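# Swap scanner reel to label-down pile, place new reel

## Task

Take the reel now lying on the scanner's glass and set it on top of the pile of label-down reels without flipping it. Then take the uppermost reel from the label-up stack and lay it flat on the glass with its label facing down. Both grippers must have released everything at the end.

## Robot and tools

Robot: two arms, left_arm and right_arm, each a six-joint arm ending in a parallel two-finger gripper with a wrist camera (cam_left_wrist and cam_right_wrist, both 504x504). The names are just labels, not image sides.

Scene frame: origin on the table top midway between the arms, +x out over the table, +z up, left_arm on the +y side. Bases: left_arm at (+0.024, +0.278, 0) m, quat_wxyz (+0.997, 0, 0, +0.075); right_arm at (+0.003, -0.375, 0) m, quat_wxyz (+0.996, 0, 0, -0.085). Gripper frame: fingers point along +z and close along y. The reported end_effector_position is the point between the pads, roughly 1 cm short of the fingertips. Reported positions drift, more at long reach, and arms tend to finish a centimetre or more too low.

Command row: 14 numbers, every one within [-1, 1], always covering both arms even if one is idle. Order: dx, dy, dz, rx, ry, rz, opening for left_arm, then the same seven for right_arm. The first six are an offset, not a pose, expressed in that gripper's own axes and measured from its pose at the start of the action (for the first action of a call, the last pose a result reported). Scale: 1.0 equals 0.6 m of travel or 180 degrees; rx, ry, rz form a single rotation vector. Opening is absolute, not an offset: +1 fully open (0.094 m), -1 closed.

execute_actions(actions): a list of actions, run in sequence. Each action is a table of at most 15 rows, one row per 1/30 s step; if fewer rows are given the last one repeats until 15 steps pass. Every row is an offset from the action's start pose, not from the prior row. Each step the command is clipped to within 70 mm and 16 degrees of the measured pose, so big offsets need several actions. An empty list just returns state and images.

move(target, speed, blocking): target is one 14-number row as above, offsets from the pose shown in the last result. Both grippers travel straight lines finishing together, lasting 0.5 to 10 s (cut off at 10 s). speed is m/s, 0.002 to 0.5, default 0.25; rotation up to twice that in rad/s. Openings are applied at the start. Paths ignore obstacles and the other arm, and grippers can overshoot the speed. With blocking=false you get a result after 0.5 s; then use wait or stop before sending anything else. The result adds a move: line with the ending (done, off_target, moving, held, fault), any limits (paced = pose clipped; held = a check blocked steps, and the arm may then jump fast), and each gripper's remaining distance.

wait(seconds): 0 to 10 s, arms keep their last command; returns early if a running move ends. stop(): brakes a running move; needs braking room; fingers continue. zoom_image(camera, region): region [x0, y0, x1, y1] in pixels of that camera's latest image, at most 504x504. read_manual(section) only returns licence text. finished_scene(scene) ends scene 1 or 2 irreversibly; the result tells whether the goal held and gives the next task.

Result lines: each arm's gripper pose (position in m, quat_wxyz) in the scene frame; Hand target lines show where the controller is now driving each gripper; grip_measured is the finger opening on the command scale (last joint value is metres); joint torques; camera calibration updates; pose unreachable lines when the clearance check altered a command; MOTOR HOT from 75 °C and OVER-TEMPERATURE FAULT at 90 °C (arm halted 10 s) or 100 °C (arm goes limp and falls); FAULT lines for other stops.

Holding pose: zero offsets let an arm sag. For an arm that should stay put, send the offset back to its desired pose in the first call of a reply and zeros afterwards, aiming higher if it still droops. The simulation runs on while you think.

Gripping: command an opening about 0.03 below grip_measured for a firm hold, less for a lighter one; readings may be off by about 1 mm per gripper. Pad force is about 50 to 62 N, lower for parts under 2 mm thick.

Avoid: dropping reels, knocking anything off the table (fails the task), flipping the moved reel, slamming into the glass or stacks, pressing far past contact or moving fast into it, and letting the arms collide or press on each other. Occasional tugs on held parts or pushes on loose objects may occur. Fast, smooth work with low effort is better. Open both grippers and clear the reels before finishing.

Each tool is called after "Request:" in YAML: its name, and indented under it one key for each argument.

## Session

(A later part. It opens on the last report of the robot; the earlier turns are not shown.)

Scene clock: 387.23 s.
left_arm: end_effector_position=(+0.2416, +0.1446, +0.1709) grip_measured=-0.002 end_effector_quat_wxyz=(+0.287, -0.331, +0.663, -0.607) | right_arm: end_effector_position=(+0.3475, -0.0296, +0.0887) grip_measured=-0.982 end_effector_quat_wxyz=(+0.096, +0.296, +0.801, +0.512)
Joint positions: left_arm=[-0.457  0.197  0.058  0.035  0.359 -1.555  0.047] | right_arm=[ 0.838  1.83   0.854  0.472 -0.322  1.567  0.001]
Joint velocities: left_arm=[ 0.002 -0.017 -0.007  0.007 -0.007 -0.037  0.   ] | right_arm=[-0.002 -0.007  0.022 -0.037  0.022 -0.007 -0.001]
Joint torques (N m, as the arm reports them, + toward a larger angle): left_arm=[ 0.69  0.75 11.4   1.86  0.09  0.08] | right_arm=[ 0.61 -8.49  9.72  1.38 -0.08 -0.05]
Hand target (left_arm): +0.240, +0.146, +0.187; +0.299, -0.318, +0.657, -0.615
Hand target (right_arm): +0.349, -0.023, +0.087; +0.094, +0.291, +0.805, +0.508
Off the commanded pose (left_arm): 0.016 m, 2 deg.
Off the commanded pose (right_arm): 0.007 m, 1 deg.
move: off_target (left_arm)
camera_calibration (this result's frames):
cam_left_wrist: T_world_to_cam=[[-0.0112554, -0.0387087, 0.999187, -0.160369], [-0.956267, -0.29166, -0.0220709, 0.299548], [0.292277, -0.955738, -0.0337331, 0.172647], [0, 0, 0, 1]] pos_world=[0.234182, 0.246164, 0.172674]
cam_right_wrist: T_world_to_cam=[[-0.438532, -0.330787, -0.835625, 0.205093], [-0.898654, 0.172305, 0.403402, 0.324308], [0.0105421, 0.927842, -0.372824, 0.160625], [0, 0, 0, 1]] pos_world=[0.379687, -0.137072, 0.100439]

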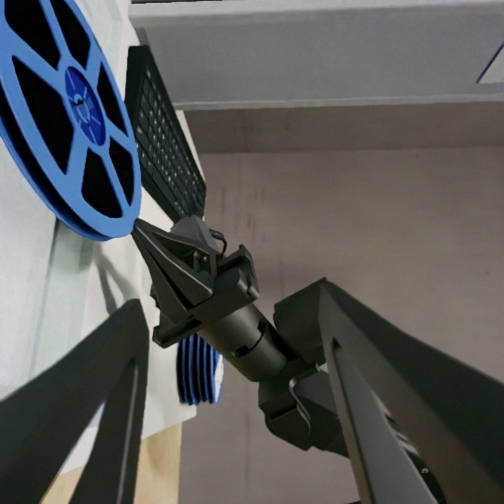

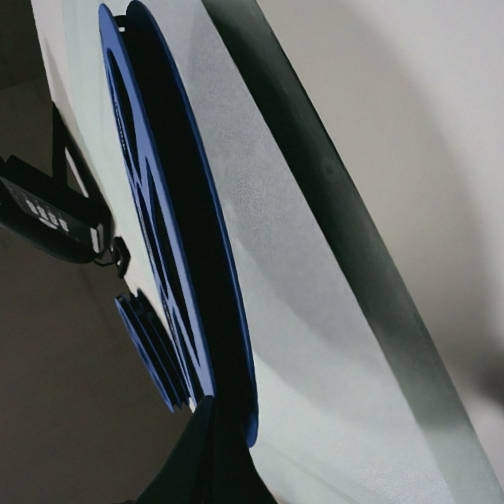

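Request:
move:
  target: [0,0,0,0,0,0,0,0,-0.05,0.025,0,0,0,-1]
  speed: 0.04

Request:
move:
  target: [0,0,0,0,0,0,0,0,0,0,0,0,0,-0.7]

Request:
move:
  target: [0,0,0,0,0,0,0,0,-0.01,-0.09,0,0,0,-0.7]
  speed: 0.06

Scene clock: 394.97 s.
left_arm: end_effector_position=(+0.2415, +0.1445, +0.1704) grip_measured=-0.002 end_effector_quat_wxyz=(+0.286, -0.331, +0.664, -0.607) | right_arm: end_effector_position=(+0.3482, -0.0273, +0.0664) grip_measured=-0.981 end_effector_quat_wxyz=(+0.101, +0.292, +0.798, +0.518)
Joint positions: left_arm=[-0.457  0.197  0.058  0.033  0.36  -1.555  0.047] | right_arm=[ 0.842  1.91   0.82   0.605 -0.317  1.567  0.001]
Joint velocities: left_arm=[ 0.012  0.002  0.017 -0.037 -0.022 -0.081 -0.002] | right_arm=[ 0.012 -0.007  0.007  0.007 -0.007 -0.051 -0.   ]
Joint torques (N m, as the arm reports them, + toward a larger angle): left_arm=[ 0.04  2.37  8.38  2.02 -0.01 -0.03] | right_arm=[ 0.6  -8.7   5.27  1.62 -0.03  0.08]
Hand target (left_arm): +0.242, +0.145, +0.171; +0.287, -0.331, +0.663, -0.607
Hand target (right_arm): +0.343, -0.028, +0.055; +0.095, +0.296, +0.801, +0.511
Off the commanded pose (left_arm): 0.000 m, 0 deg.
Off the commanded pose (right_arm): 0.012 m, 1 deg.
move: off_target (right_arm)
camera_calibration (this result's frames):
cam_left_wrist: T_world_to_cam=[[-0.00944342, -0.0391982, 0.999187, -0.160297], [-0.956528, -0.290924, -0.0204532, 0.299068], [0.291489, -0.955943, -0.0347469, 0.172974], [0, 0, 0, 1]] pos_world=[0.234133, 0.246076, 0.172293]
cam_right_wrist: T_world_to_cam=[[-0.424431, -0.322236, -0.846181, 0.183561], [-0.905304, 0.168407, 0.389954, 0.336667], [0.0168458, 0.931559, -0.363199, 0.147478], [0, 0, 0, 1]] pos_world=[0.38021, -0.134932, 0.077605]

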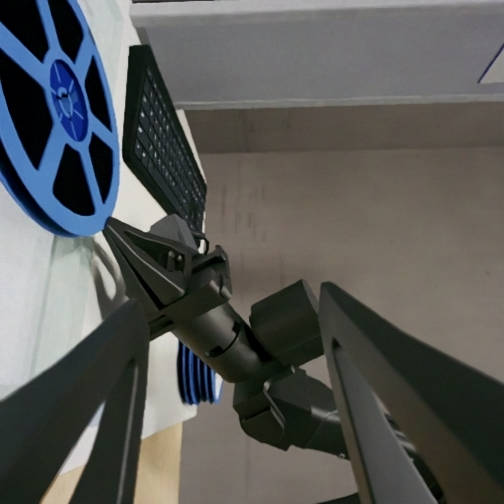

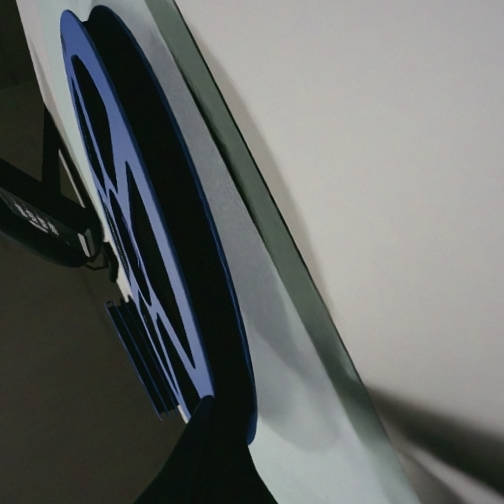

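Scene clock: 395.47 s.
left_arm: end_effector_position=(+0.2415, +0.1445, +0.1704) grip_measured=-0.002 end_effector_quat_wxyz=(+0.286, -0.331, +0.664, -0.607) | right_arm: end_effector_position=(+0.3483, -0.0273, +0.0665) grip_measured=-0.701 end_effector_quat_wxyz=(+0.101, +0.292, +0.797, +0.518)
Joint positions: left_arm=[-0.457  0.197  0.058  0.033  0.36  -1.555  0.047] | right_arm=[ 0.842  1.91   0.82   0.605 -0.316  1.567  0.014]
Joint velocities: left_arm=[-0.002 -0.002 -0.002 -0.066 -0.051 -0.037 -0.   ] | right_arm=[ 0.007 -0.012 -0.002 -0.007 -0.037 -0.007  0.   ]
Joint torques (N m, as the arm reports them, + toward a larger angle): left_arm=[ 0.03  2.36  8.36  2.01 -0.01 -0.02] | right_arm=[  0.03 -10.35   6.67   1.58  -0.09   0.01]
Hand target (left_arm): +0.241, +0.145, +0.170; +0.286, -0.331, +0.664, -0.607
Hand target (right_arm): +0.348, -0.027, +0.066; +0.101, +0.292, +0.798, +0.518
Off the commanded pose (left_arm): 0.000 m, 0 deg.
Off the commanded pose (right_arm): 0.000 m, 0 deg.
move: done
camera_calibration (this result's frames):
cam_left_wrist: T_world_to_cam=[[-0.00944342, -0.0391982, 0.999187, -0.160297], [-0.956528, -0.290924, -0.0204532, 0.299068], [0.291489, -0.955943, -0.0347469, 0.172974], [0, 0, 0, 1]] pos_world=[0.234133, 0.246076, 0.172293]
cam_right_wrist: T_world_to_cam=[[-0.424193, -0.322009, -0.846386, 0.183592], [-0.905406, 0.168674, 0.389601, 0.336787], [0.0173088, 0.93159, -0.3631, 0.147347], [0, 0, 0, 1]] pos_world=[0.380257, -0.134956, 0.0776784]

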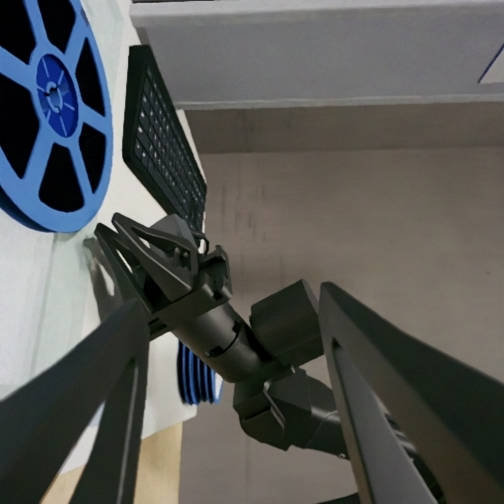

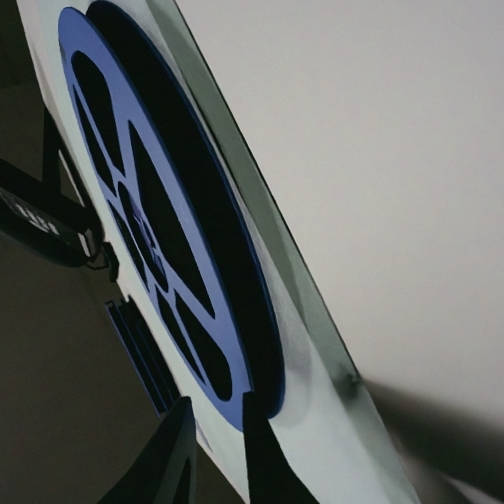

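Scene clock: 396.67 s.
left_arm: end_effector_position=(+0.2415, +0.1445, +0.1704) grip_measured=-0.002 end_effector_quat_wxyz=(+0.286, -0.331, +0.664, -0.607) | right_arm: end_effector_position=(+0.3262, -0.0647, +0.0852) grip_measured=-0.701 end_effector_quat_wxyz=(+0.104, +0.294, +0.794, +0.522)
Joint positions: left_arm=[-0.457  0.197  0.058  0.033  0.36  -1.555  0.047] | right_arm=[ 0.792  1.726  0.665  0.582 -0.357  1.549  0.014]
Joint velocities: left_arm=[-0.002  0.007  0.002 -0.037 -0.022 -0.037 -0.001] | right_arm=[ 0.022 -0.007  0.007 -0.081 -0.051  0.095  0.   ]
Joint torques (N m, as the arm reports them, + toward a larger angle): left_arm=[ 0.02  2.35  8.37  2.01 -0.01 -0.02] | right_arm=[ -0.46 -10.85   5.19   1.41  -0.18  -0.07]
Hand target (left_arm): +0.241, +0.145, +0.170; +0.286, -0.331, +0.664, -0.607
Hand target (right_arm): +0.321, -0.070, +0.085; +0.101, +0.292, +0.797, +0.518
Off the commanded pose (left_arm): 0.000 m, 0 deg.
Off the commanded pose (right_arm): 0.008 m, 1 deg.
move: done
camera_calibration (this result's frames):
cam_left_wrist: T_world_to_cam=[[-0.00944342, -0.0391982, 0.999187, -0.160297], [-0.956528, -0.290924, -0.0204532, 0.299068], [0.291489, -0.955943, -0.0347469, 0.172974], [0, 0, 0, 1]] pos_world=[0.234133, 0.246076, 0.172293]
cam_right_wrist: T_world_to_cam=[[-0.421307, -0.311206, -0.851852, 0.178204], [-0.906562, 0.170847, 0.38595, 0.316581], [0.0254262, 0.934859, -0.354106, 0.18613], [0, 0, 0, 1]] pos_world=[0.357346, -0.172634, 0.0955284]

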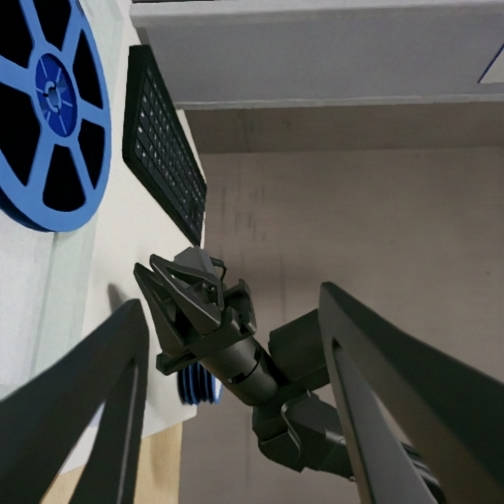

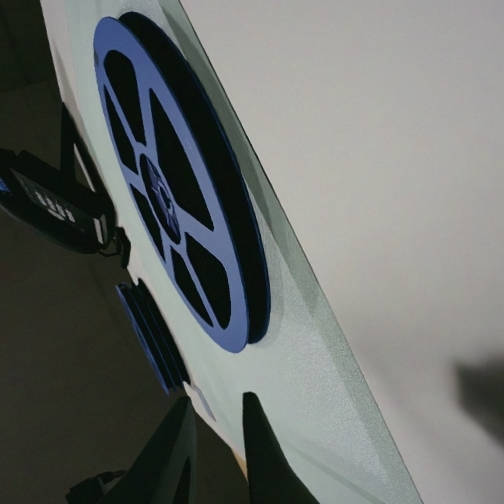

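Request:
move:
  target: [-0.011,0.185,0.134,-0.105,-0.034,-0.003,-0.7,0,0.1,-0.25,0,0,0,-0.7]
  speed: 0.15

Scene clock: 435.07 s.
left_arm: end_effector_position=(+0.2979, +0.1089, +0.0482) grip_measured=-0.698 end_effector_quat_wxyz=(+0.255, -0.410, +0.740, -0.469) | right_arm: end_effector_position=(+0.2764, -0.1618, +0.1882) grip_measured=-0.701 end_effector_quat_wxyz=(+0.095, +0.303, +0.798, +0.512)
Joint positions: left_arm=[-0.697  1.433  0.092  0.896  0.018 -1.569  0.014] | right_arm=[ 0.55   1.094  0.674 -0.153 -0.563  1.42   0.014]
Joint velocities: left_arm=[-0.017 -0.002  0.007  0.007  0.007  0.037 -0.001] | right_arm=[-0.002 -0.027  0.002  0.007 -0.007 -0.037 -0.   ]
Joint torques (N m, as the arm reports them, + toward a larger angle): left_arm=[-0.65 -1.75  6.12  2.11 -0.16 -0.09] | right_arm=[-0.53 -5.22 11.2   1.29 -0.26 -0.03]
Hand target (left_arm): +0.301, +0.106, +0.051; +0.260, -0.410, +0.736, -0.473
Hand target (right_arm): +0.277, -0.163, +0.204; +0.105, +0.293, +0.795, +0.521
Off the commanded pose (left_arm): 0.005 m, 1 deg.
Off the commanded pose (right_arm): 0.015 m, 2 deg.
move: off_target (right_arm)
camera_calibration (this result's frames):
cam_left_wrist: T_world_to_cam=[[0.270982, -0.232963, 0.933968, -0.0983623], [-0.903163, -0.397158, 0.16298, 0.327003], [0.332965, -0.88769, -0.318027, 0.112018], [0, 0, 0, 1]] pos_world=[0.284694, 0.206394, 0.074197]
cam_right_wrist: T_world_to_cam=[[-0.450044, -0.320848, -0.833377, 0.217709], [-0.892796, 0.181902, 0.4121, 0.241294], [0.0193717, 0.929499, -0.368316, 0.318144], [0, 0, 0, 1]] pos_world=[0.307242, -0.269755, 0.199174]

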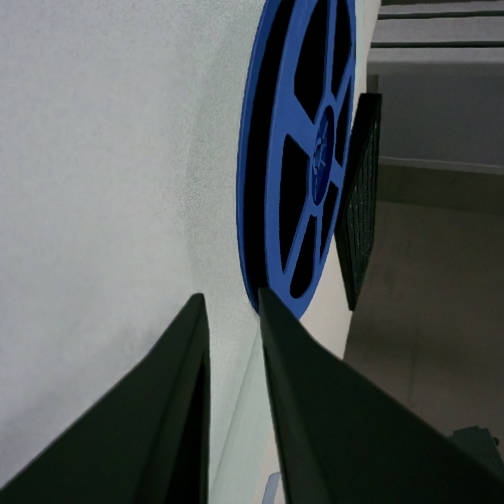

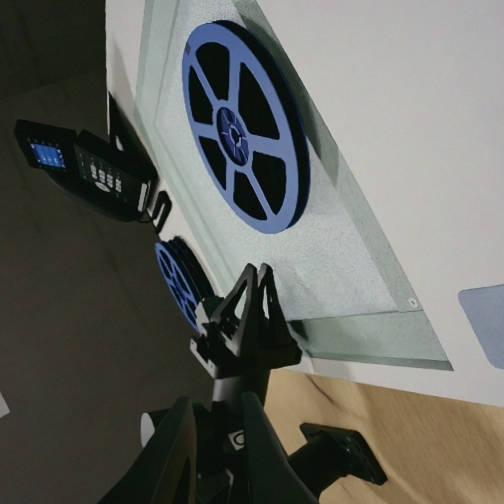

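Request:
move:
  target: [0,-0.022,-0.01,0,0,0,-0.7,0,0,0,0,0,0,-0.7]
  speed: 0.03

Scene clock: 442.70 s.
left_arm: end_effector_position=(+0.2909, +0.1133, +0.0503) grip_measured=-0.698 end_effector_quat_wxyz=(+0.249, -0.414, +0.747, -0.457) | right_arm: end_effector_position=(+0.2762, -0.1618, +0.1881) grip_measured=-0.701 end_effector_quat_wxyz=(+0.094, +0.304, +0.798, +0.511)
Joint positions: left_arm=[-0.697  1.314  0.092  0.746  0.017 -1.569  0.014] | right_arm=[ 0.55   1.094  0.674 -0.154 -0.563  1.42   0.014]
Joint velocities: left_arm=[-0.002 -0.032  0.007  0.051 -0.022  0.022 -0.001] | right_arm=[-0.012  0.002 -0.002 -0.037 -0.051 -0.007  0.   ]
Joint torques (N m, as the arm reports them, + toward a larger angle): left_arm=[-0.02 -3.97  8.41  1.75 -0.03 -0.03] | right_arm=[ 0.02 -3.18  8.63  1.48 -0.16  0.01]
Hand target (left_arm): +0.298, +0.109, +0.063; +0.256, -0.410, +0.740, -0.469
Hand target (right_arm): +0.276, -0.162, +0.188; +0.095, +0.303, +0.798, +0.512
Off the commanded pose (left_arm): 0.015 m, 2 deg.
Off the commanded pose (right_arm): 0.000 m, 0 deg.
move: off_target (left_arm)
camera_calibration (this result's frames):
cam_left_wrist: T_world_to_cam=[[0.295493, -0.247943, 0.922609, -0.102246], [-0.898391, -0.400578, 0.180085, 0.320217], [0.324926, -0.882078, -0.341118, 0.121819], [0, 0, 0, 1]] pos_world=[0.278311, 0.210374, 0.0782215]
cam_right_wrist: T_world_to_cam=[[-0.450891, -0.321186, -0.832789, 0.217534], [-0.892384, 0.181712, 0.413075, 0.240889], [0.0186541, 0.929419, -0.368554, 0.318315], [0, 0, 0, 1]] pos_world=[0.307111, -0.269752, 0.198971]

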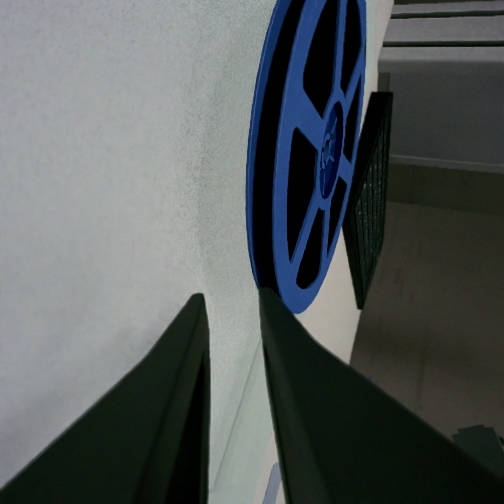

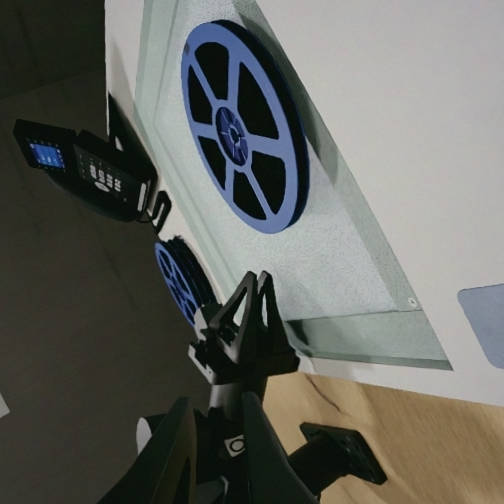

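Request:
move:
  target: [-0.102,-0.04,0.031,0.012,0.153,0.077,-0.7,0,0,0,0,0,0,-0.7]
  speed: 0.08

Scene clock: 465.17 s.
left_arm: end_effector_position=(+0.3413, +0.1512, +0.0621) grip_measured=-0.698 end_effector_quat_wxyz=(+0.126, -0.206, +0.819, -0.521) | right_arm: end_effector_position=(+0.2762, -0.1618, +0.1881) grip_measured=-0.701 end_effector_quat_wxyz=(+0.094, +0.304, +0.798, +0.511)
Joint positions: left_arm=[-0.089  1.619  0.517  0.249  0.971 -0.823  0.014] | right_arm=[ 0.55   1.094  0.674 -0.154 -0.563  1.42   0.014]
Joint velocities: left_arm=[ 0.002 -0.012 -0.007 -0.066  0.051  0.066  0.   ] | right_arm=[-0.012 -0.007  0.002 -0.081 -0.007 -0.037  0.001]
Joint torques (N m, as the arm reports them, + toward a larger angle): left_arm=[ 0.65 -4.26  8.46  1.22  0.46  0.14] | right_arm=[ 0.06 -3.22  8.61  1.46 -0.17  0.02]
Hand target (left_arm): +0.346, +0.152, +0.067; +0.126, -0.199, +0.817, -0.527
Hand target (right_arm): +0.276, -0.162, +0.188; +0.094, +0.304, +0.798, +0.511
Off the commanded pose (left_arm): 0.006 m, 1 deg.
Off the commanded pose (right_arm): 0.000 m, 0 deg.
move: done
camera_calibration (this result's frames):
cam_left_wrist: T_world_to_cam=[[0.118513, -0.330901, 0.936194, -0.04655], [-0.981255, 0.105264, 0.161423, 0.331525], [-0.151962, -0.937776, -0.312223, 0.312327], [0, 0, 0, 1]] pos_world=[0.37829, 0.242592, 0.0875799]
cam_right_wrist: T_world_to_cam=[[-0.450891, -0.321186, -0.832789, 0.217534], [-0.892384, 0.181712, 0.413075, 0.240889], [0.0186541, 0.929419, -0.368554, 0.318315], [0, 0, 0, 1]] pos_world=[0.307111, -0.269752, 0.198971]

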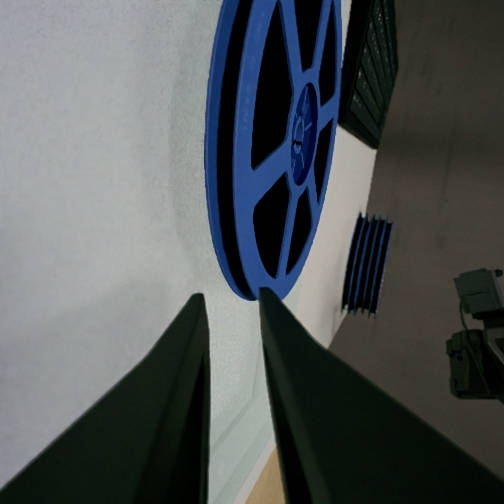

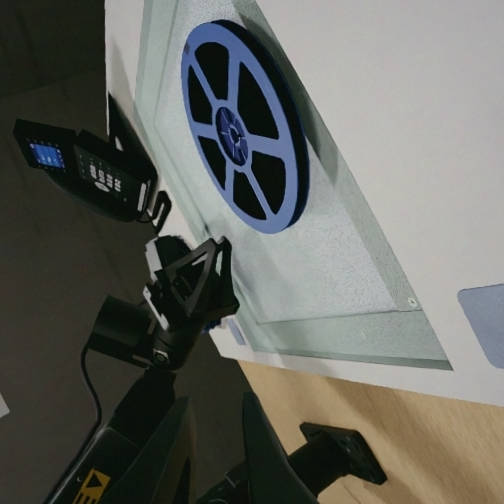

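Request:
move:
  target: [-0.005,-0.013,0.06,0,0,0,-0.68,0,0,0,0,0,0,-0.7]
  speed: 0.03

Scene clock: 473.37 s.
left_arm: end_effector_position=(+0.3519, +0.1243, +0.0479) grip_measured=-0.682 end_effector_quat_wxyz=(+0.116, -0.213, +0.821, -0.517) | right_arm: end_effector_position=(+0.2762, -0.1618, +0.1881) grip_measured=-0.701 end_effector_quat_wxyz=(+0.094, +0.304, +0.798, +0.511)
Joint positions: left_arm=[-0.199  1.714  0.527  0.412  0.892 -0.954  0.015] | right_arm=[ 0.55   1.094  0.674 -0.154 -0.563  1.42   0.014]
Joint velocities: left_arm=[-0.012  0.012  0.002  0.007  0.022 -0.037  0.   ] | right_arm=[-0.002 -0.007 -0.022 -0.007  0.007 -0.066  0.   ]
Joint torques (N m, as the arm reports them, + toward a larger angle): left_arm=[-0.62 -5.05  7.94  1.64  0.22 -0.08] | right_arm=[ 0.04 -3.18  8.66  1.46 -0.17  0.03]
Hand target (left_arm): +0.361, +0.121, +0.053; +0.125, -0.206, +0.819, -0.520
Hand target (right_arm): +0.276, -0.162, +0.188; +0.094, +0.304, +0.798, +0.511
Off the commanded pose (left_arm): 0.011 m, 2 deg.
Off the commanded pose (right_arm): 0.000 m, 0 deg.
move: off_target (left_arm)
camera_calibration (this result's frames):
cam_left_wrist: T_world_to_cam=[[0.143644, -0.334053, 0.931545, -0.0515737], [-0.976722, 0.10368, 0.18779, 0.344372], [-0.159315, -0.936835, -0.311383, 0.286636], [0, 0, 0, 1]] pos_world=[0.389429, 0.215598, 0.0726273]
cam_right_wrist: T_world_to_cam=[[-0.450891, -0.321186, -0.832789, 0.217534], [-0.892384, 0.181712, 0.413075, 0.240889], [0.0186541, 0.929419, -0.368554, 0.318315], [0, 0, 0, 1]] pos_world=[0.307111, -0.269752, 0.198971]

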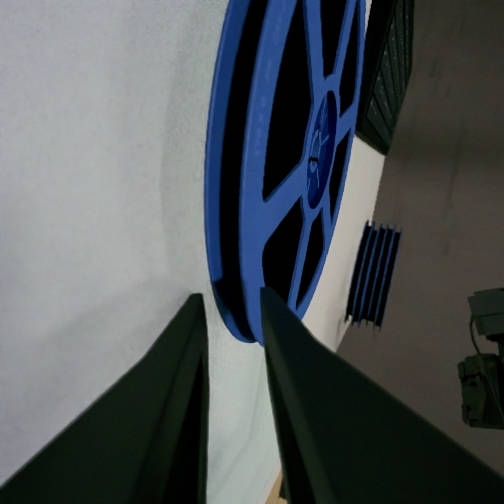

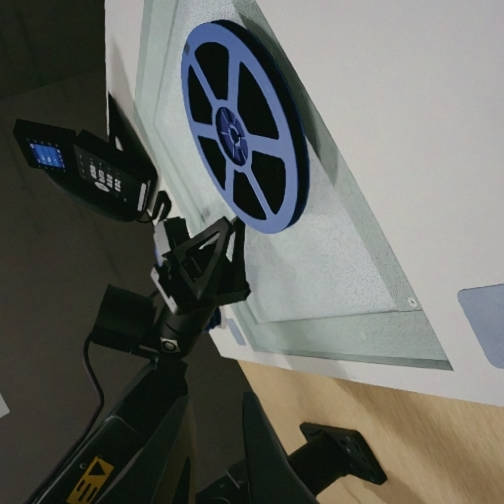

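Request:
move:
  target: [0,-0.03,-0.012,0,0,0,-0.68,0,0,0,0,0,0,-0.7]
  speed: 0.03

Scene clock: 477.67 s.
left_arm: end_effector_position=(+0.3449, +0.1247, +0.0543) grip_measured=-0.682 end_effector_quat_wxyz=(+0.104, -0.221, +0.823, -0.513) | right_arm: end_effector_position=(+0.2762, -0.1618, +0.1881) grip_measured=-0.701 end_effector_quat_wxyz=(+0.094, +0.304, +0.798, +0.511)
Joint positions: left_arm=[-0.199  1.659  0.527  0.328  0.891 -0.955  0.015] | right_arm=[ 0.55   1.094  0.674 -0.154 -0.563  1.42   0.014]
Joint velocities: left_arm=[-0.007  0.017 -0.002 -0.095 -0.139  0.022 -0.   ] | right_arm=[-0.007  0.002  0.002 -0.037 -0.095 -0.022 -0.001]
Joint torques (N m, as the arm reports them, + toward a larger angle): left_arm=[-0.31 -7.26  8.45  1.27  0.25 -0.07] | right_arm=[ 0.03 -3.24  8.63  1.44 -0.15  0.02]
Hand target (left_arm): +0.352, +0.123, +0.067; +0.116, -0.213, +0.821, -0.517
Hand target (right_arm): +0.276, -0.162, +0.188; +0.094, +0.304, +0.798, +0.511
Off the commanded pose (left_arm): 0.015 m, 2 deg.
Off the commanded pose (right_arm): 0.000 m, 0 deg.
move: off_target (left_arm)
camera_calibration (this result's frames):
cam_left_wrist: T_world_to_cam=[[0.171369, -0.335249, 0.926413, -0.0655179], [-0.970871, 0.102364, 0.216636, 0.332839], [-0.167458, -0.936552, -0.307941, 0.290495], [0, 0, 0, 1]] pos_world=[0.383017, 0.216029, 0.0780473]
cam_right_wrist: T_world_to_cam=[[-0.450891, -0.321186, -0.832789, 0.217534], [-0.892384, 0.181712, 0.413075, 0.240889], [0.0186541, 0.929419, -0.368554, 0.318315], [0, 0, 0, 1]] pos_world=[0.307111, -0.269752, 0.198971]

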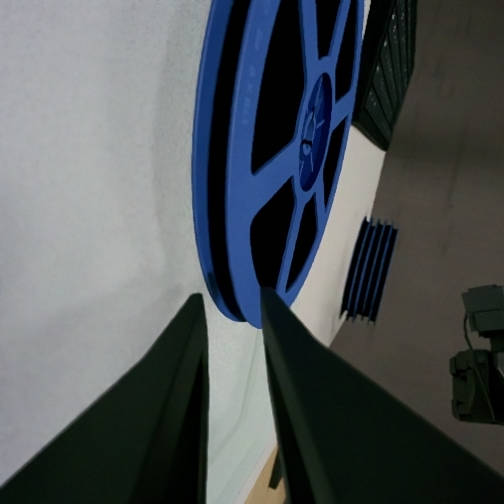

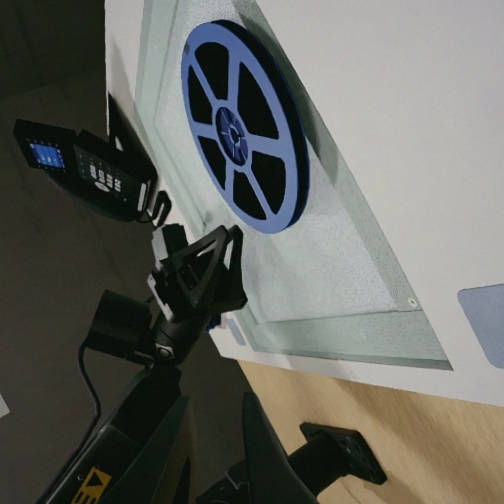

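Request:
move:
  target: [-0.018,-0.028,0.036,0,0,0,-0.68,0,0,0,0,0,0,-0.7]
  speed: 0.03

Scene clock: 485.67 s.
left_arm: end_effector_position=(+0.3577, +0.1102, +0.0524) grip_measured=-0.682 end_effector_quat_wxyz=(+0.093, -0.229, +0.825, -0.508) | right_arm: end_effector_position=(+0.2762, -0.1618, +0.1881) grip_measured=-0.701 end_effector_quat_wxyz=(+0.094, +0.304, +0.798, +0.511)
Joint positions: left_arm=[-0.252  1.71   0.588  0.335  0.852 -1.013  0.015] | right_arm=[ 0.55   1.094  0.674 -0.154 -0.563  1.42   0.014]
Joint velocities: left_arm=[-0.007  0.002 -0.012  0.007 -0.081  0.007  0.   ] | right_arm=[-0.012 -0.007 -0.002  0.022 -0.007 -0.007 -0.   ]
Joint torques (N m, as the arm reports them, + toward a larger angle): left_arm=[-0.64 -5.28  8.4   1.65  0.2  -0.1 ] | right_arm=[ 0.   -3.22  8.66  1.46 -0.15  0.01]
Hand target (left_arm): +0.367, +0.107, +0.059; +0.104, -0.221, +0.823, -0.513
Hand target (right_arm): +0.276, -0.162, +0.188; +0.094, +0.304, +0.798, +0.511
Off the commanded pose (left_arm): 0.012 m, 2 deg.
Off the commanded pose (right_arm): 0.000 m, 0 deg.
move: off_target (left_arm)
camera_calibration (this result's frames):
cam_left_wrist: T_world_to_cam=[[0.19773, -0.338762, 0.91986, -0.0795772], [-0.964497, 0.100352, 0.244283, 0.343666], [-0.175064, -0.935505, -0.306892, 0.281092], [0, 0, 0, 1]] pos_world=[0.396409, 0.201517, 0.0755131]
cam_right_wrist: T_world_to_cam=[[-0.450891, -0.321186, -0.832789, 0.217534], [-0.892384, 0.181712, 0.413075, 0.240889], [0.0186541, 0.929419, -0.368554, 0.318315], [0, 0, 0, 1]] pos_world=[0.307111, -0.269752, 0.198971]

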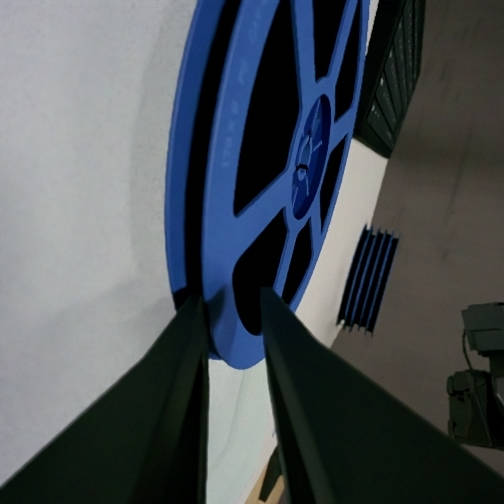

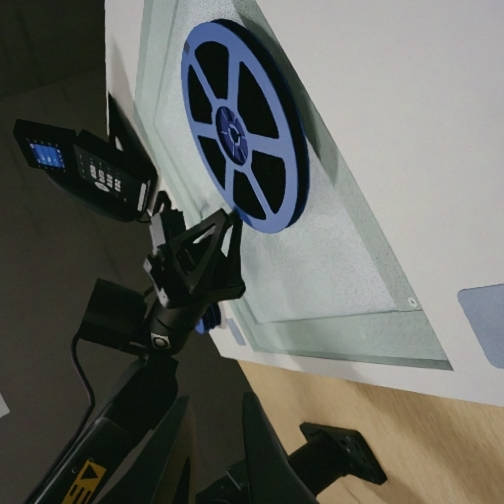

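Lower tip appears in the gap. Close.

Request:
move:
  target: [0,0,0.008,0,0,0,-0.68,0,0,0,0,0,0,-0.7]
  speed: 0.02

Request:
move:
  target: [0,0,0,0,0,0,-1,0,0,0,0,0,0,-0.7]

Request:
move:
  target: [0,-0.15,-0.07,0,0,0,-1,0,0,0,0,0,0,-0.7]
  speed: 0.05

Scene clock: 493.80 s.
left_arm: end_effector_position=(+0.3583, +0.1100, +0.0522) grip_measured=-0.682 end_effector_quat_wxyz=(+0.094, -0.231, +0.825, -0.507) | right_arm: end_effector_position=(+0.2762, -0.1618, +0.1881) grip_measured=-0.701 end_effector_quat_wxyz=(+0.094, +0.304, +0.798, +0.511)
Joint positions: left_arm=[-0.255  1.71   0.588  0.338  0.846 -1.02   0.015] | right_arm=[ 0.55   1.094  0.674 -0.154 -0.563  1.42   0.014]
Joint velocities: left_arm=[ 0.012 -0.007 -0.017  0.066  0.11  -0.051 -0.001] | right_arm=[ 0.002 -0.012 -0.002 -0.007  0.007 -0.022  0.001]
Joint torques (N m, as the arm reports them, + toward a larger angle): left_arm=[-0.7  -4.74  6.04  1.69  0.25 -0.11] | right_arm=[-0.01 -3.25  8.66  1.45 -0.17  0.02]
Hand target (left_arm): +0.360, +0.107, +0.050; +0.093, -0.229, +0.825, -0.508
Hand target (right_arm): +0.276, -0.162, +0.188; +0.094, +0.304, +0.798, +0.511
Off the commanded pose (left_arm): 0.004 m, 0 deg.
Off the commanded pose (right_arm): 0.000 m, 0 deg.
move: done
camera_calibration (this result's frames):
cam_left_wrist: T_world_to_cam=[[0.20126, -0.339198, 0.918934, -0.0807624], [-0.96452, 0.0950217, 0.246318, 0.34485], [-0.170869, -0.935904, -0.308039, 0.279519], [0, 0, 0, 1]] pos_world=[0.39663, 0.20144, 0.0753751]
cam_right_wrist: T_world_to_cam=[[-0.450891, -0.321186, -0.832789, 0.217534], [-0.892384, 0.181712, 0.413075, 0.240889], [0.0186541, 0.929419, -0.368554, 0.318315], [0, 0, 0, 1]] pos_world=[0.307111, -0.269752, 0.198971]

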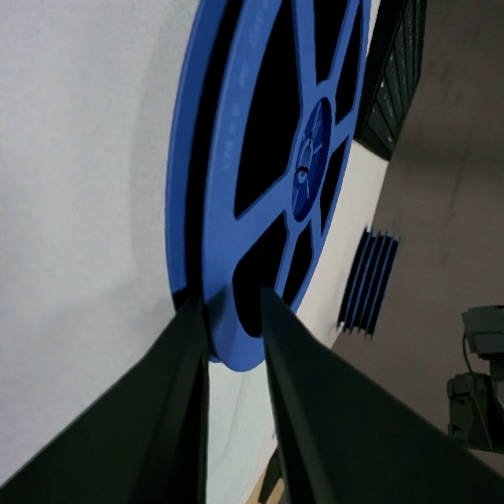

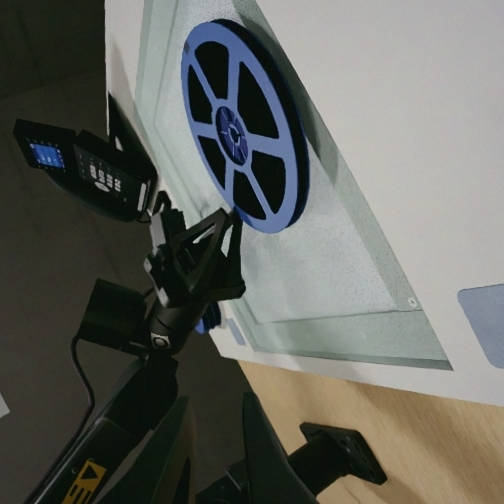

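Scene clock: 494.30 s.
left_arm: end_effector_position=(+0.3585, +0.1102, +0.0520) grip_measured=-0.989 end_effector_quat_wxyz=(+0.094, -0.232, +0.825, -0.506) | right_arm: end_effector_position=(+0.2762, -0.1618, +0.1881) grip_measured=-0.701 end_effector_quat_wxyz=(+0.094, +0.304, +0.798, +0.511)
Joint positions: left_arm=[-0.255  1.71   0.588  0.338  0.844 -1.02   0.   ] | right_arm=[ 0.55   1.094  0.674 -0.154 -0.563  1.42   0.014]
Joint velocities: left_arm=[-0.007 -0.002 -0.002 -0.037  0.007 -0.037 -0.001] | right_arm=[ 0.012 -0.007 -0.017  0.037  0.022  0.022  0.   ]
Joint torques (N m, as the arm reports them, + toward a larger angle): left_arm=[ 0.04 -5.96  5.68  1.49  0.28 -0.02] | right_arm=[ 0.02 -3.16  8.63  1.46 -0.15  0.02]
Hand target (left_arm): +0.358, +0.110, +0.052; +0.094, -0.231, +0.825, -0.507
Hand target (right_arm): +0.276, -0.162, +0.188; +0.094, +0.304, +0.798, +0.511
Off the commanded pose (left_arm): 0.000 m, 0 deg.
Off the commanded pose (right_arm): 0.000 m, 0 deg.
move: done
camera_calibration (this result's frames):
cam_left_wrist: T_world_to_cam=[[0.201938, -0.340193, 0.918417, -0.0806164], [-0.964588, 0.093379, 0.246679, 0.34522], [-0.169679, -0.935708, -0.309289, 0.279288], [0, 0, 0, 1]] pos_world=[0.396664, 0.201671, 0.0752617]
cam_right_wrist: T_world_to_cam=[[-0.450891, -0.321186, -0.832789, 0.217534], [-0.892384, 0.181712, 0.413075, 0.240889], [0.0186541, 0.929419, -0.368554, 0.318315], [0, 0, 0, 1]] pos_world=[0.307111, -0.269752, 0.198971]

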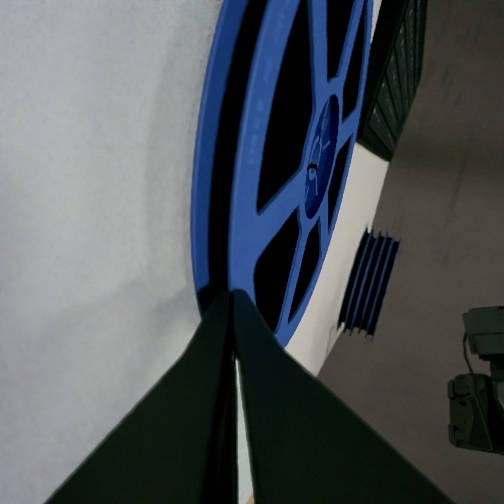

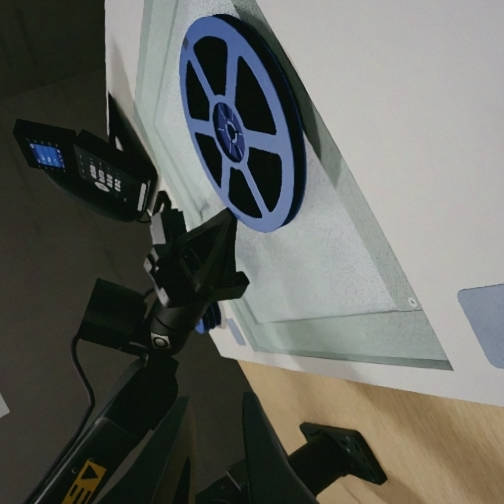

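Scene clock: 496.77 s.
left_arm: end_effector_position=(+0.3613, +0.1109, +0.1315) grip_measured=-0.991 end_effector_quat_wxyz=(+0.078, -0.245, +0.829, -0.496) | right_arm: end_effector_position=(+0.2762, -0.1618, +0.1881) grip_measured=-0.701 end_effector_quat_wxyz=(+0.094, +0.304, +0.798, +0.511)
Joint positions: left_arm=[-0.255  1.488  0.797 -0.139  0.835 -1.02   0.   ] | right_arm=[ 0.55   1.094  0.674 -0.154 -0.563  1.42   0.014]
Joint velocities: left_arm=[ 0.012 -0.002 -0.007 -0.007  0.022 -0.037 -0.   ] | right_arm=[-0.022 -0.002 -0.007  0.007 -0.007  0.022 -0.001]
Joint torques (N m, as the arm reports them, + toward a larger angle): left_arm=[-0.33 -7.43 10.37  1.36  0.3  -0.07] | right_arm=[ 0.03 -3.23  8.66  1.46 -0.17  0.02]
Hand target (left_arm): +0.365, +0.108, +0.151; +0.094, -0.232, +0.825, -0.506
Hand target (right_arm): +0.276, -0.162, +0.188; +0.094, +0.304, +0.798, +0.511
Off the commanded pose (left_arm): 0.020 m, 3 deg.
Off the commanded pose (right_arm): 0.000 m, 0 deg.
move: off_target (left_arm)
camera_calibration (this result's frames):
cam_left_wrist: T_world_to_cam=[[0.245888, -0.348419, 0.904512, -0.167121], [-0.952787, 0.0846239, 0.291609, 0.319057], [-0.178146, -0.933511, -0.311162, 0.308088], [0, 0, 0, 1]] pos_world=[0.399971, 0.202376, 0.153988]
cam_right_wrist: T_world_to_cam=[[-0.450891, -0.321186, -0.832789, 0.217534], [-0.892384, 0.181712, 0.413075, 0.240889], [0.0186541, 0.929419, -0.368554, 0.318315], [0, 0, 0, 1]] pos_world=[0.307111, -0.269752, 0.198971]

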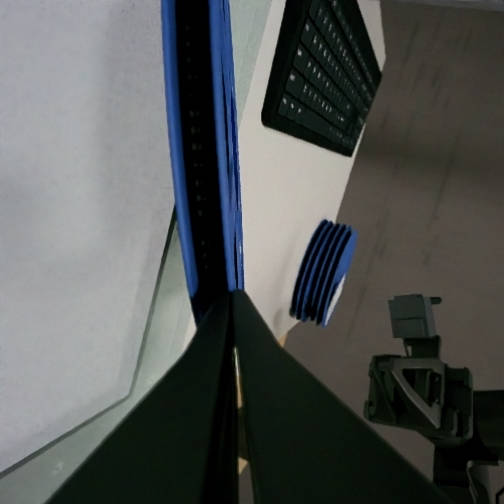

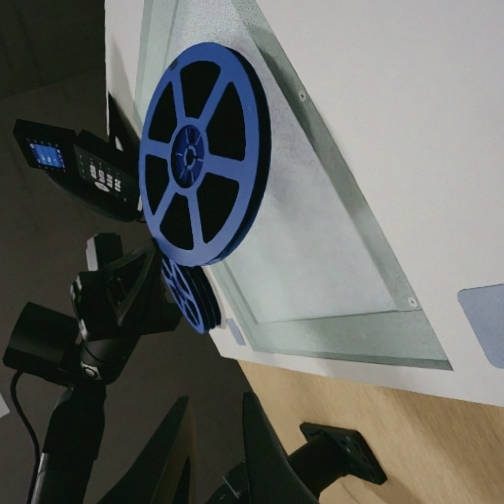

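Request:
move:
  target: [-0.137,0.2,-0.56,0,-0.317,-0.147,-1,0,0,0,0,0,0,-0.7]
  speed: 0.1

Scene clock: 524.37 s.
left_arm: end_effector_position=(+0.2641, +0.4493, +0.1788) grip_measured=-0.995 end_effector_quat_wxyz=(+0.341, -0.629, +0.612, -0.337) | right_arm: end_effector_position=(+0.2762, -0.1618, +0.1881) grip_measured=-0.701 end_effector_quat_wxyz=(+0.094, +0.304, +0.798, +0.511)
Joint positions: left_arm=[ 0.921  1.086  0.762 -0.591  0.819 -0.819  0.   ] | right_arm=[ 0.55   1.094  0.674 -0.154 -0.563  1.42   0.014]
Joint velocities: left_arm=[-0.007 -0.017 -0.027 -0.022  0.051 -0.037 -0.   ] | right_arm=[-0.007 -0.022  0.002 -0.007 -0.022  0.007 -0.001]
Joint torques (N m, as the arm reports them, + toward a larger angle): left_arm=[ 0.64 -1.25 10.73  1.5   0.31 -0.04] | right_arm=[ 0.02 -3.22  8.66  1.47 -0.16  0.01]
Hand target (left_arm): +0.266, +0.458, +0.189; -0.356, +0.624, -0.611, +0.333
Hand target (right_arm): +0.276, -0.162, +0.188; +0.094, +0.304, +0.798, +0.511
Off the commanded pose (left_arm): 0.014 m, 2 deg.
Off the commanded pose (right_arm): 0.000 m, 0 deg.
move: off_target (left_arm)
camera_calibration (this result's frames):
cam_left_wrist: T_world_to_cam=[[0.469723, -0.0419373, 0.881817, -0.260888], [-0.50871, -0.829218, 0.231542, 0.488062], [0.721508, -0.55735, -0.410837, 0.232575], [0, 0, 0, 1]] pos_world=[0.203023, 0.523395, 0.212599]
cam_right_wrist: T_world_to_cam=[[-0.450891, -0.321186, -0.832789, 0.217534], [-0.892384, 0.181712, 0.413075, 0.240889], [0.0186541, 0.929419, -0.368554, 0.318315], [0, 0, 0, 1]] pos_world=[0.307111, -0.269752, 0.198971]

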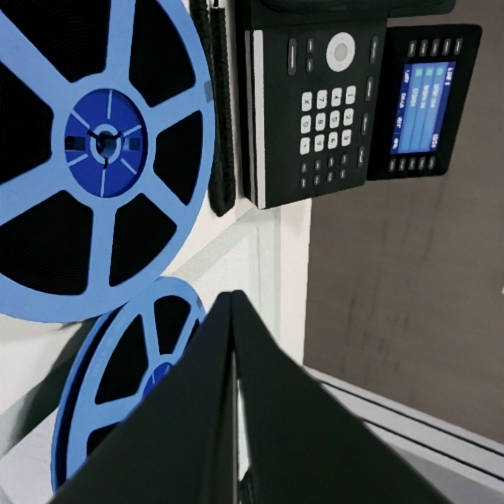

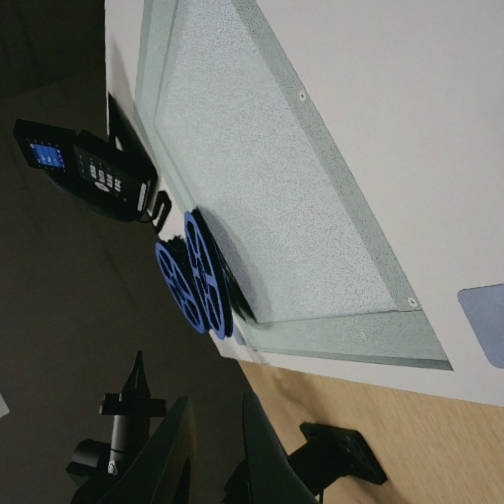

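Request:
move:
  target: [0.2,-0.2,0.095,-0.248,0.25,0.462,-1,0,0,0,0,0,0,-0.7]
  speed: 0.3

Scene clock: 539.40 s.
left_arm: end_effector_position=(+0.3774, +0.3315, +0.2396) grip_measured=-0.995 end_effector_quat_wxyz=(+0.100, -0.014, +0.995, +0.009) | right_arm: end_effector_position=(+0.2762, -0.1618, +0.1881) grip_measured=-0.701 end_effector_quat_wxyz=(+0.094, +0.304, +0.798, +0.511)
Joint positions: left_arm=[ 0.001  1.8    2.    -1.569  0.01   0.123  0.   ] | right_arm=[ 0.55   1.094  0.674 -0.154 -0.563  1.42   0.014]
Joint velocities: left_arm=[-0.007  0.002 -0.012 -0.007  0.051  0.066 -0.   ] | right_arm=[-0.032 -0.012  0.002 -0.051 -0.081 -0.081 -0.   ]
Joint torques (N m, as the arm reports them, + toward a larger angle): left_arm=[-0.48 -7.04  9.33  0.54 -0.13  0.06] | right_arm=[ 0.05 -3.22  8.63  1.47 -0.16  0.01]
Hand target (left_arm): +0.378, +0.331, +0.244; +0.102, -0.006, +0.995, +0.016
Hand target (right_arm): +0.276, -0.162, +0.188; +0.094, +0.304, +0.798, +0.511
Off the commanded pose (left_arm): 0.010 m, 12 deg.
Off the commanded pose (right_arm): 0.000 m, 0 deg.
joint sent to its limit (left arm) — the command would take joint 4 (wrist pitch) past its lower limit, so that joint was sent only as far as its limit.
move: off_target (left_arm)
camera_calibration (this result's frames):
cam_left_wrist: T_world_to_cam=[[-0.0438876, -0.997548, 0.0545085, 0.336241], [-0.917444, 0.0618395, 0.39303, 0.25408], [-0.395437, -0.0327594, -0.917909, 0.479316], [0, 0, 0, 1]] pos_world=[0.4374, 0.335407, 0.321779]
cam_right_wrist: T_world_to_cam=[[-0.450891, -0.321186, -0.832789, 0.217534], [-0.892384, 0.181712, 0.413075, 0.240889], [0.0186541, 0.929419, -0.368554, 0.318315], [0, 0, 0, 1]] pos_world=[0.307111, -0.269752, 0.198971]

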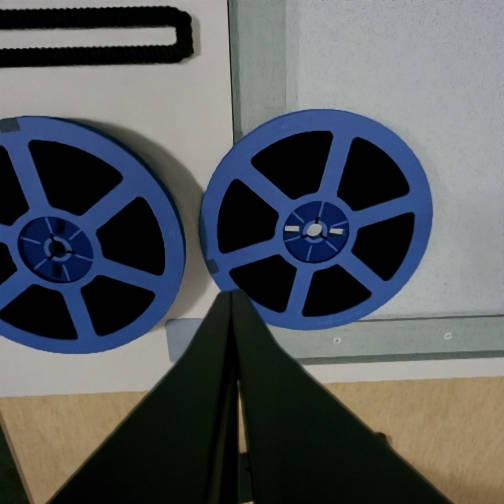

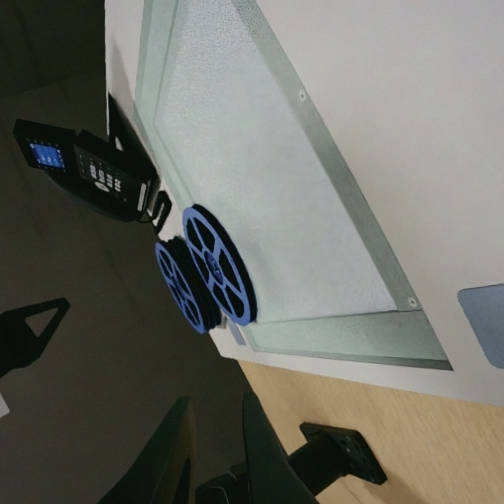

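Request:
move:
  target: [0.295,-0.09,0.18,0,0.064,0,-1,0,0,0,0,0,0,-0.7]

Request:
move:
  target: [0,0,0.1,0,0,0,-1,0,0,0,0,0,0,-0.7]
  speed: 0.08

Scene clock: 561.10 s.
left_arm: end_effector_position=(+0.2259, +0.2785, +0.0945) grip_measured=-0.995 end_effector_quat_wxyz=(-0.018, -0.016, +1.000, +0.003) | right_arm: end_effector_position=(+0.2762, -0.1618, +0.1881) grip_measured=-0.701 end_effector_quat_wxyz=(+0.094, +0.304, +0.798, +0.511)
Joint positions: left_arm=[-0.158  1.347  0.974 -1.235 -0.004 -0.04   0.   ] | right_arm=[ 0.55   1.094  0.674 -0.154 -0.563  1.42   0.014]
Joint velocities: left_arm=[-0.007 -0.002 -0.012  0.022 -0.037 -0.007  0.001] | right_arm=[-0.012 -0.007  0.002  0.007  0.066 -0.081 -0.001]
Joint torques (N m, as the arm reports them, + toward a larger angle): left_arm=[-0.66 -5.24  5.68  0.36 -0.13 -0.12] | right_arm=[ 0.03 -3.18  8.66  1.48 -0.16  0.01]
Hand target (left_arm): +0.228, +0.279, +0.096; -0.002, -0.017, +1.000, +0.008
Hand target (right_arm): +0.276, -0.162, +0.188; +0.094, +0.304, +0.798, +0.511
Off the commanded pose (left_arm): 0.005 m, 2 deg.
Off the commanded pose (right_arm): 0.000 m, 0 deg.
move: done
camera_calibration (this result's frames):
cam_left_wrist: T_world_to_cam=[[-0.022887, -0.99659, 0.0792791, 0.277238], [-0.800601, 0.0657645, 0.595578, 0.128794], [-0.59876, -0.04984, -0.799376, 0.323995], [0, 0, 0, 1]] pos_world=[0.303453, 0.283971, 0.160308]
cam_right_wrist: T_world_to_cam=[[-0.451188, -0.320961, -0.832715, 0.217639], [-0.892233, 0.181796, 0.413365, 0.240806], [0.0187102, 0.929481, -0.368396, 0.31828], [0, 0, 0, 1]] pos_world=[0.307096, -0.269759, 0.198943]

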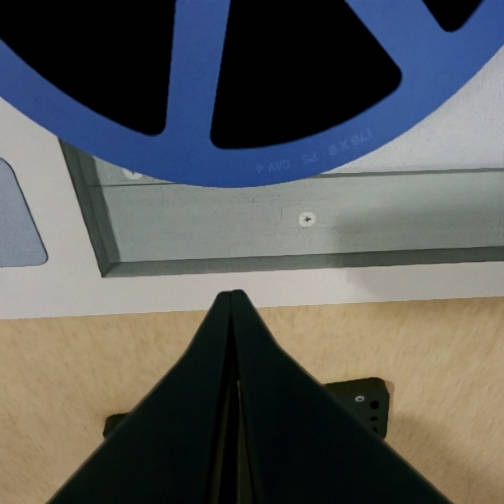

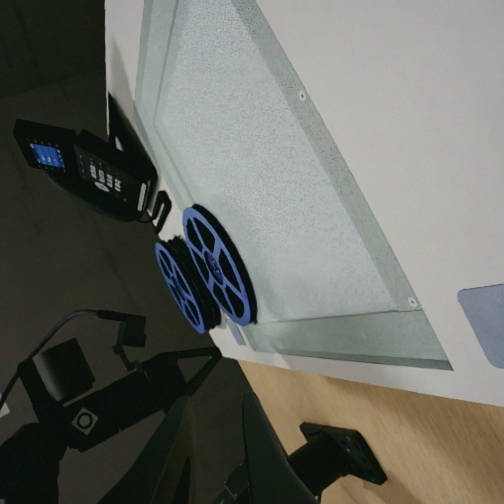

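Scene clock: 562.30 s.
left_arm: end_effector_position=(+0.2218, +0.2785, +0.0393) grip_measured=-0.995 end_effector_quat_wxyz=(-0.022, -0.016, +1.000, +0.003) | right_arm: end_effector_position=(+0.2762, -0.1618, +0.1881) grip_measured=-0.701 end_effector_quat_wxyz=(+0.094, +0.304, +0.798, +0.511)
Joint positions: left_arm=[-0.158  1.397  0.787 -1.006 -0.004 -0.04   0.   ] | right_arm=[ 0.55   1.094  0.674 -0.154 -0.563  1.42   0.014]
Joint velocities: left_arm=[ 0.007  0.002 -0.012 -0.022 -0.022 -0.037  0.   ] | right_arm=[-0.007 -0.017 -0.007 -0.066 -0.007  0.022 -0.001]
Joint torques (N m, as the arm reports them, + toward a larger angle): left_arm=[ 0.44 -2.86  5.09  0.52 -0.04  0.04] | right_arm=[ 0.02 -3.22  8.65  1.45 -0.16  0.02]
Hand target (left_arm): +0.224, +0.280, +0.035; -0.018, -0.016, +1.000, +0.003
Hand target (right_arm): +0.276, -0.162, +0.188; +0.094, +0.304, +0.798, +0.511
Off the commanded pose (left_arm): 0.005 m, 1 deg.
Off the commanded pose (right_arm): 0.000 m, 0 deg.
move: done
camera_calibration (this result's frames):
cam_left_wrist: T_world_to_cam=[[-0.0221605, -0.996595, 0.0794221, 0.281385], [-0.795115, 0.0657265, 0.602886, 0.15691], [-0.606054, -0.0497895, -0.793864, 0.2788], [0, 0, 0, 1]] pos_world=[0.299964, 0.283995, 0.104382]
cam_right_wrist: T_world_to_cam=[[-0.451188, -0.320961, -0.832715, 0.217639], [-0.892233, 0.181796, 0.413365, 0.240806], [0.0187102, 0.929481, -0.368396, 0.31828], [0, 0, 0, 1]] pos_world=[0.307096, -0.269759, 0.198943]

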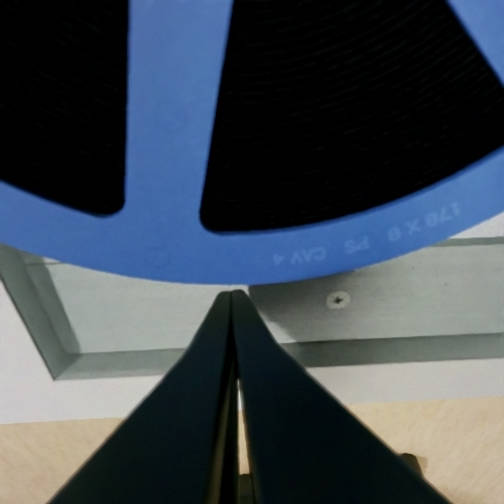

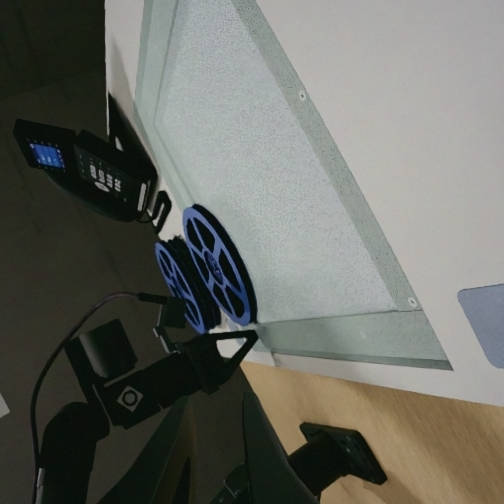

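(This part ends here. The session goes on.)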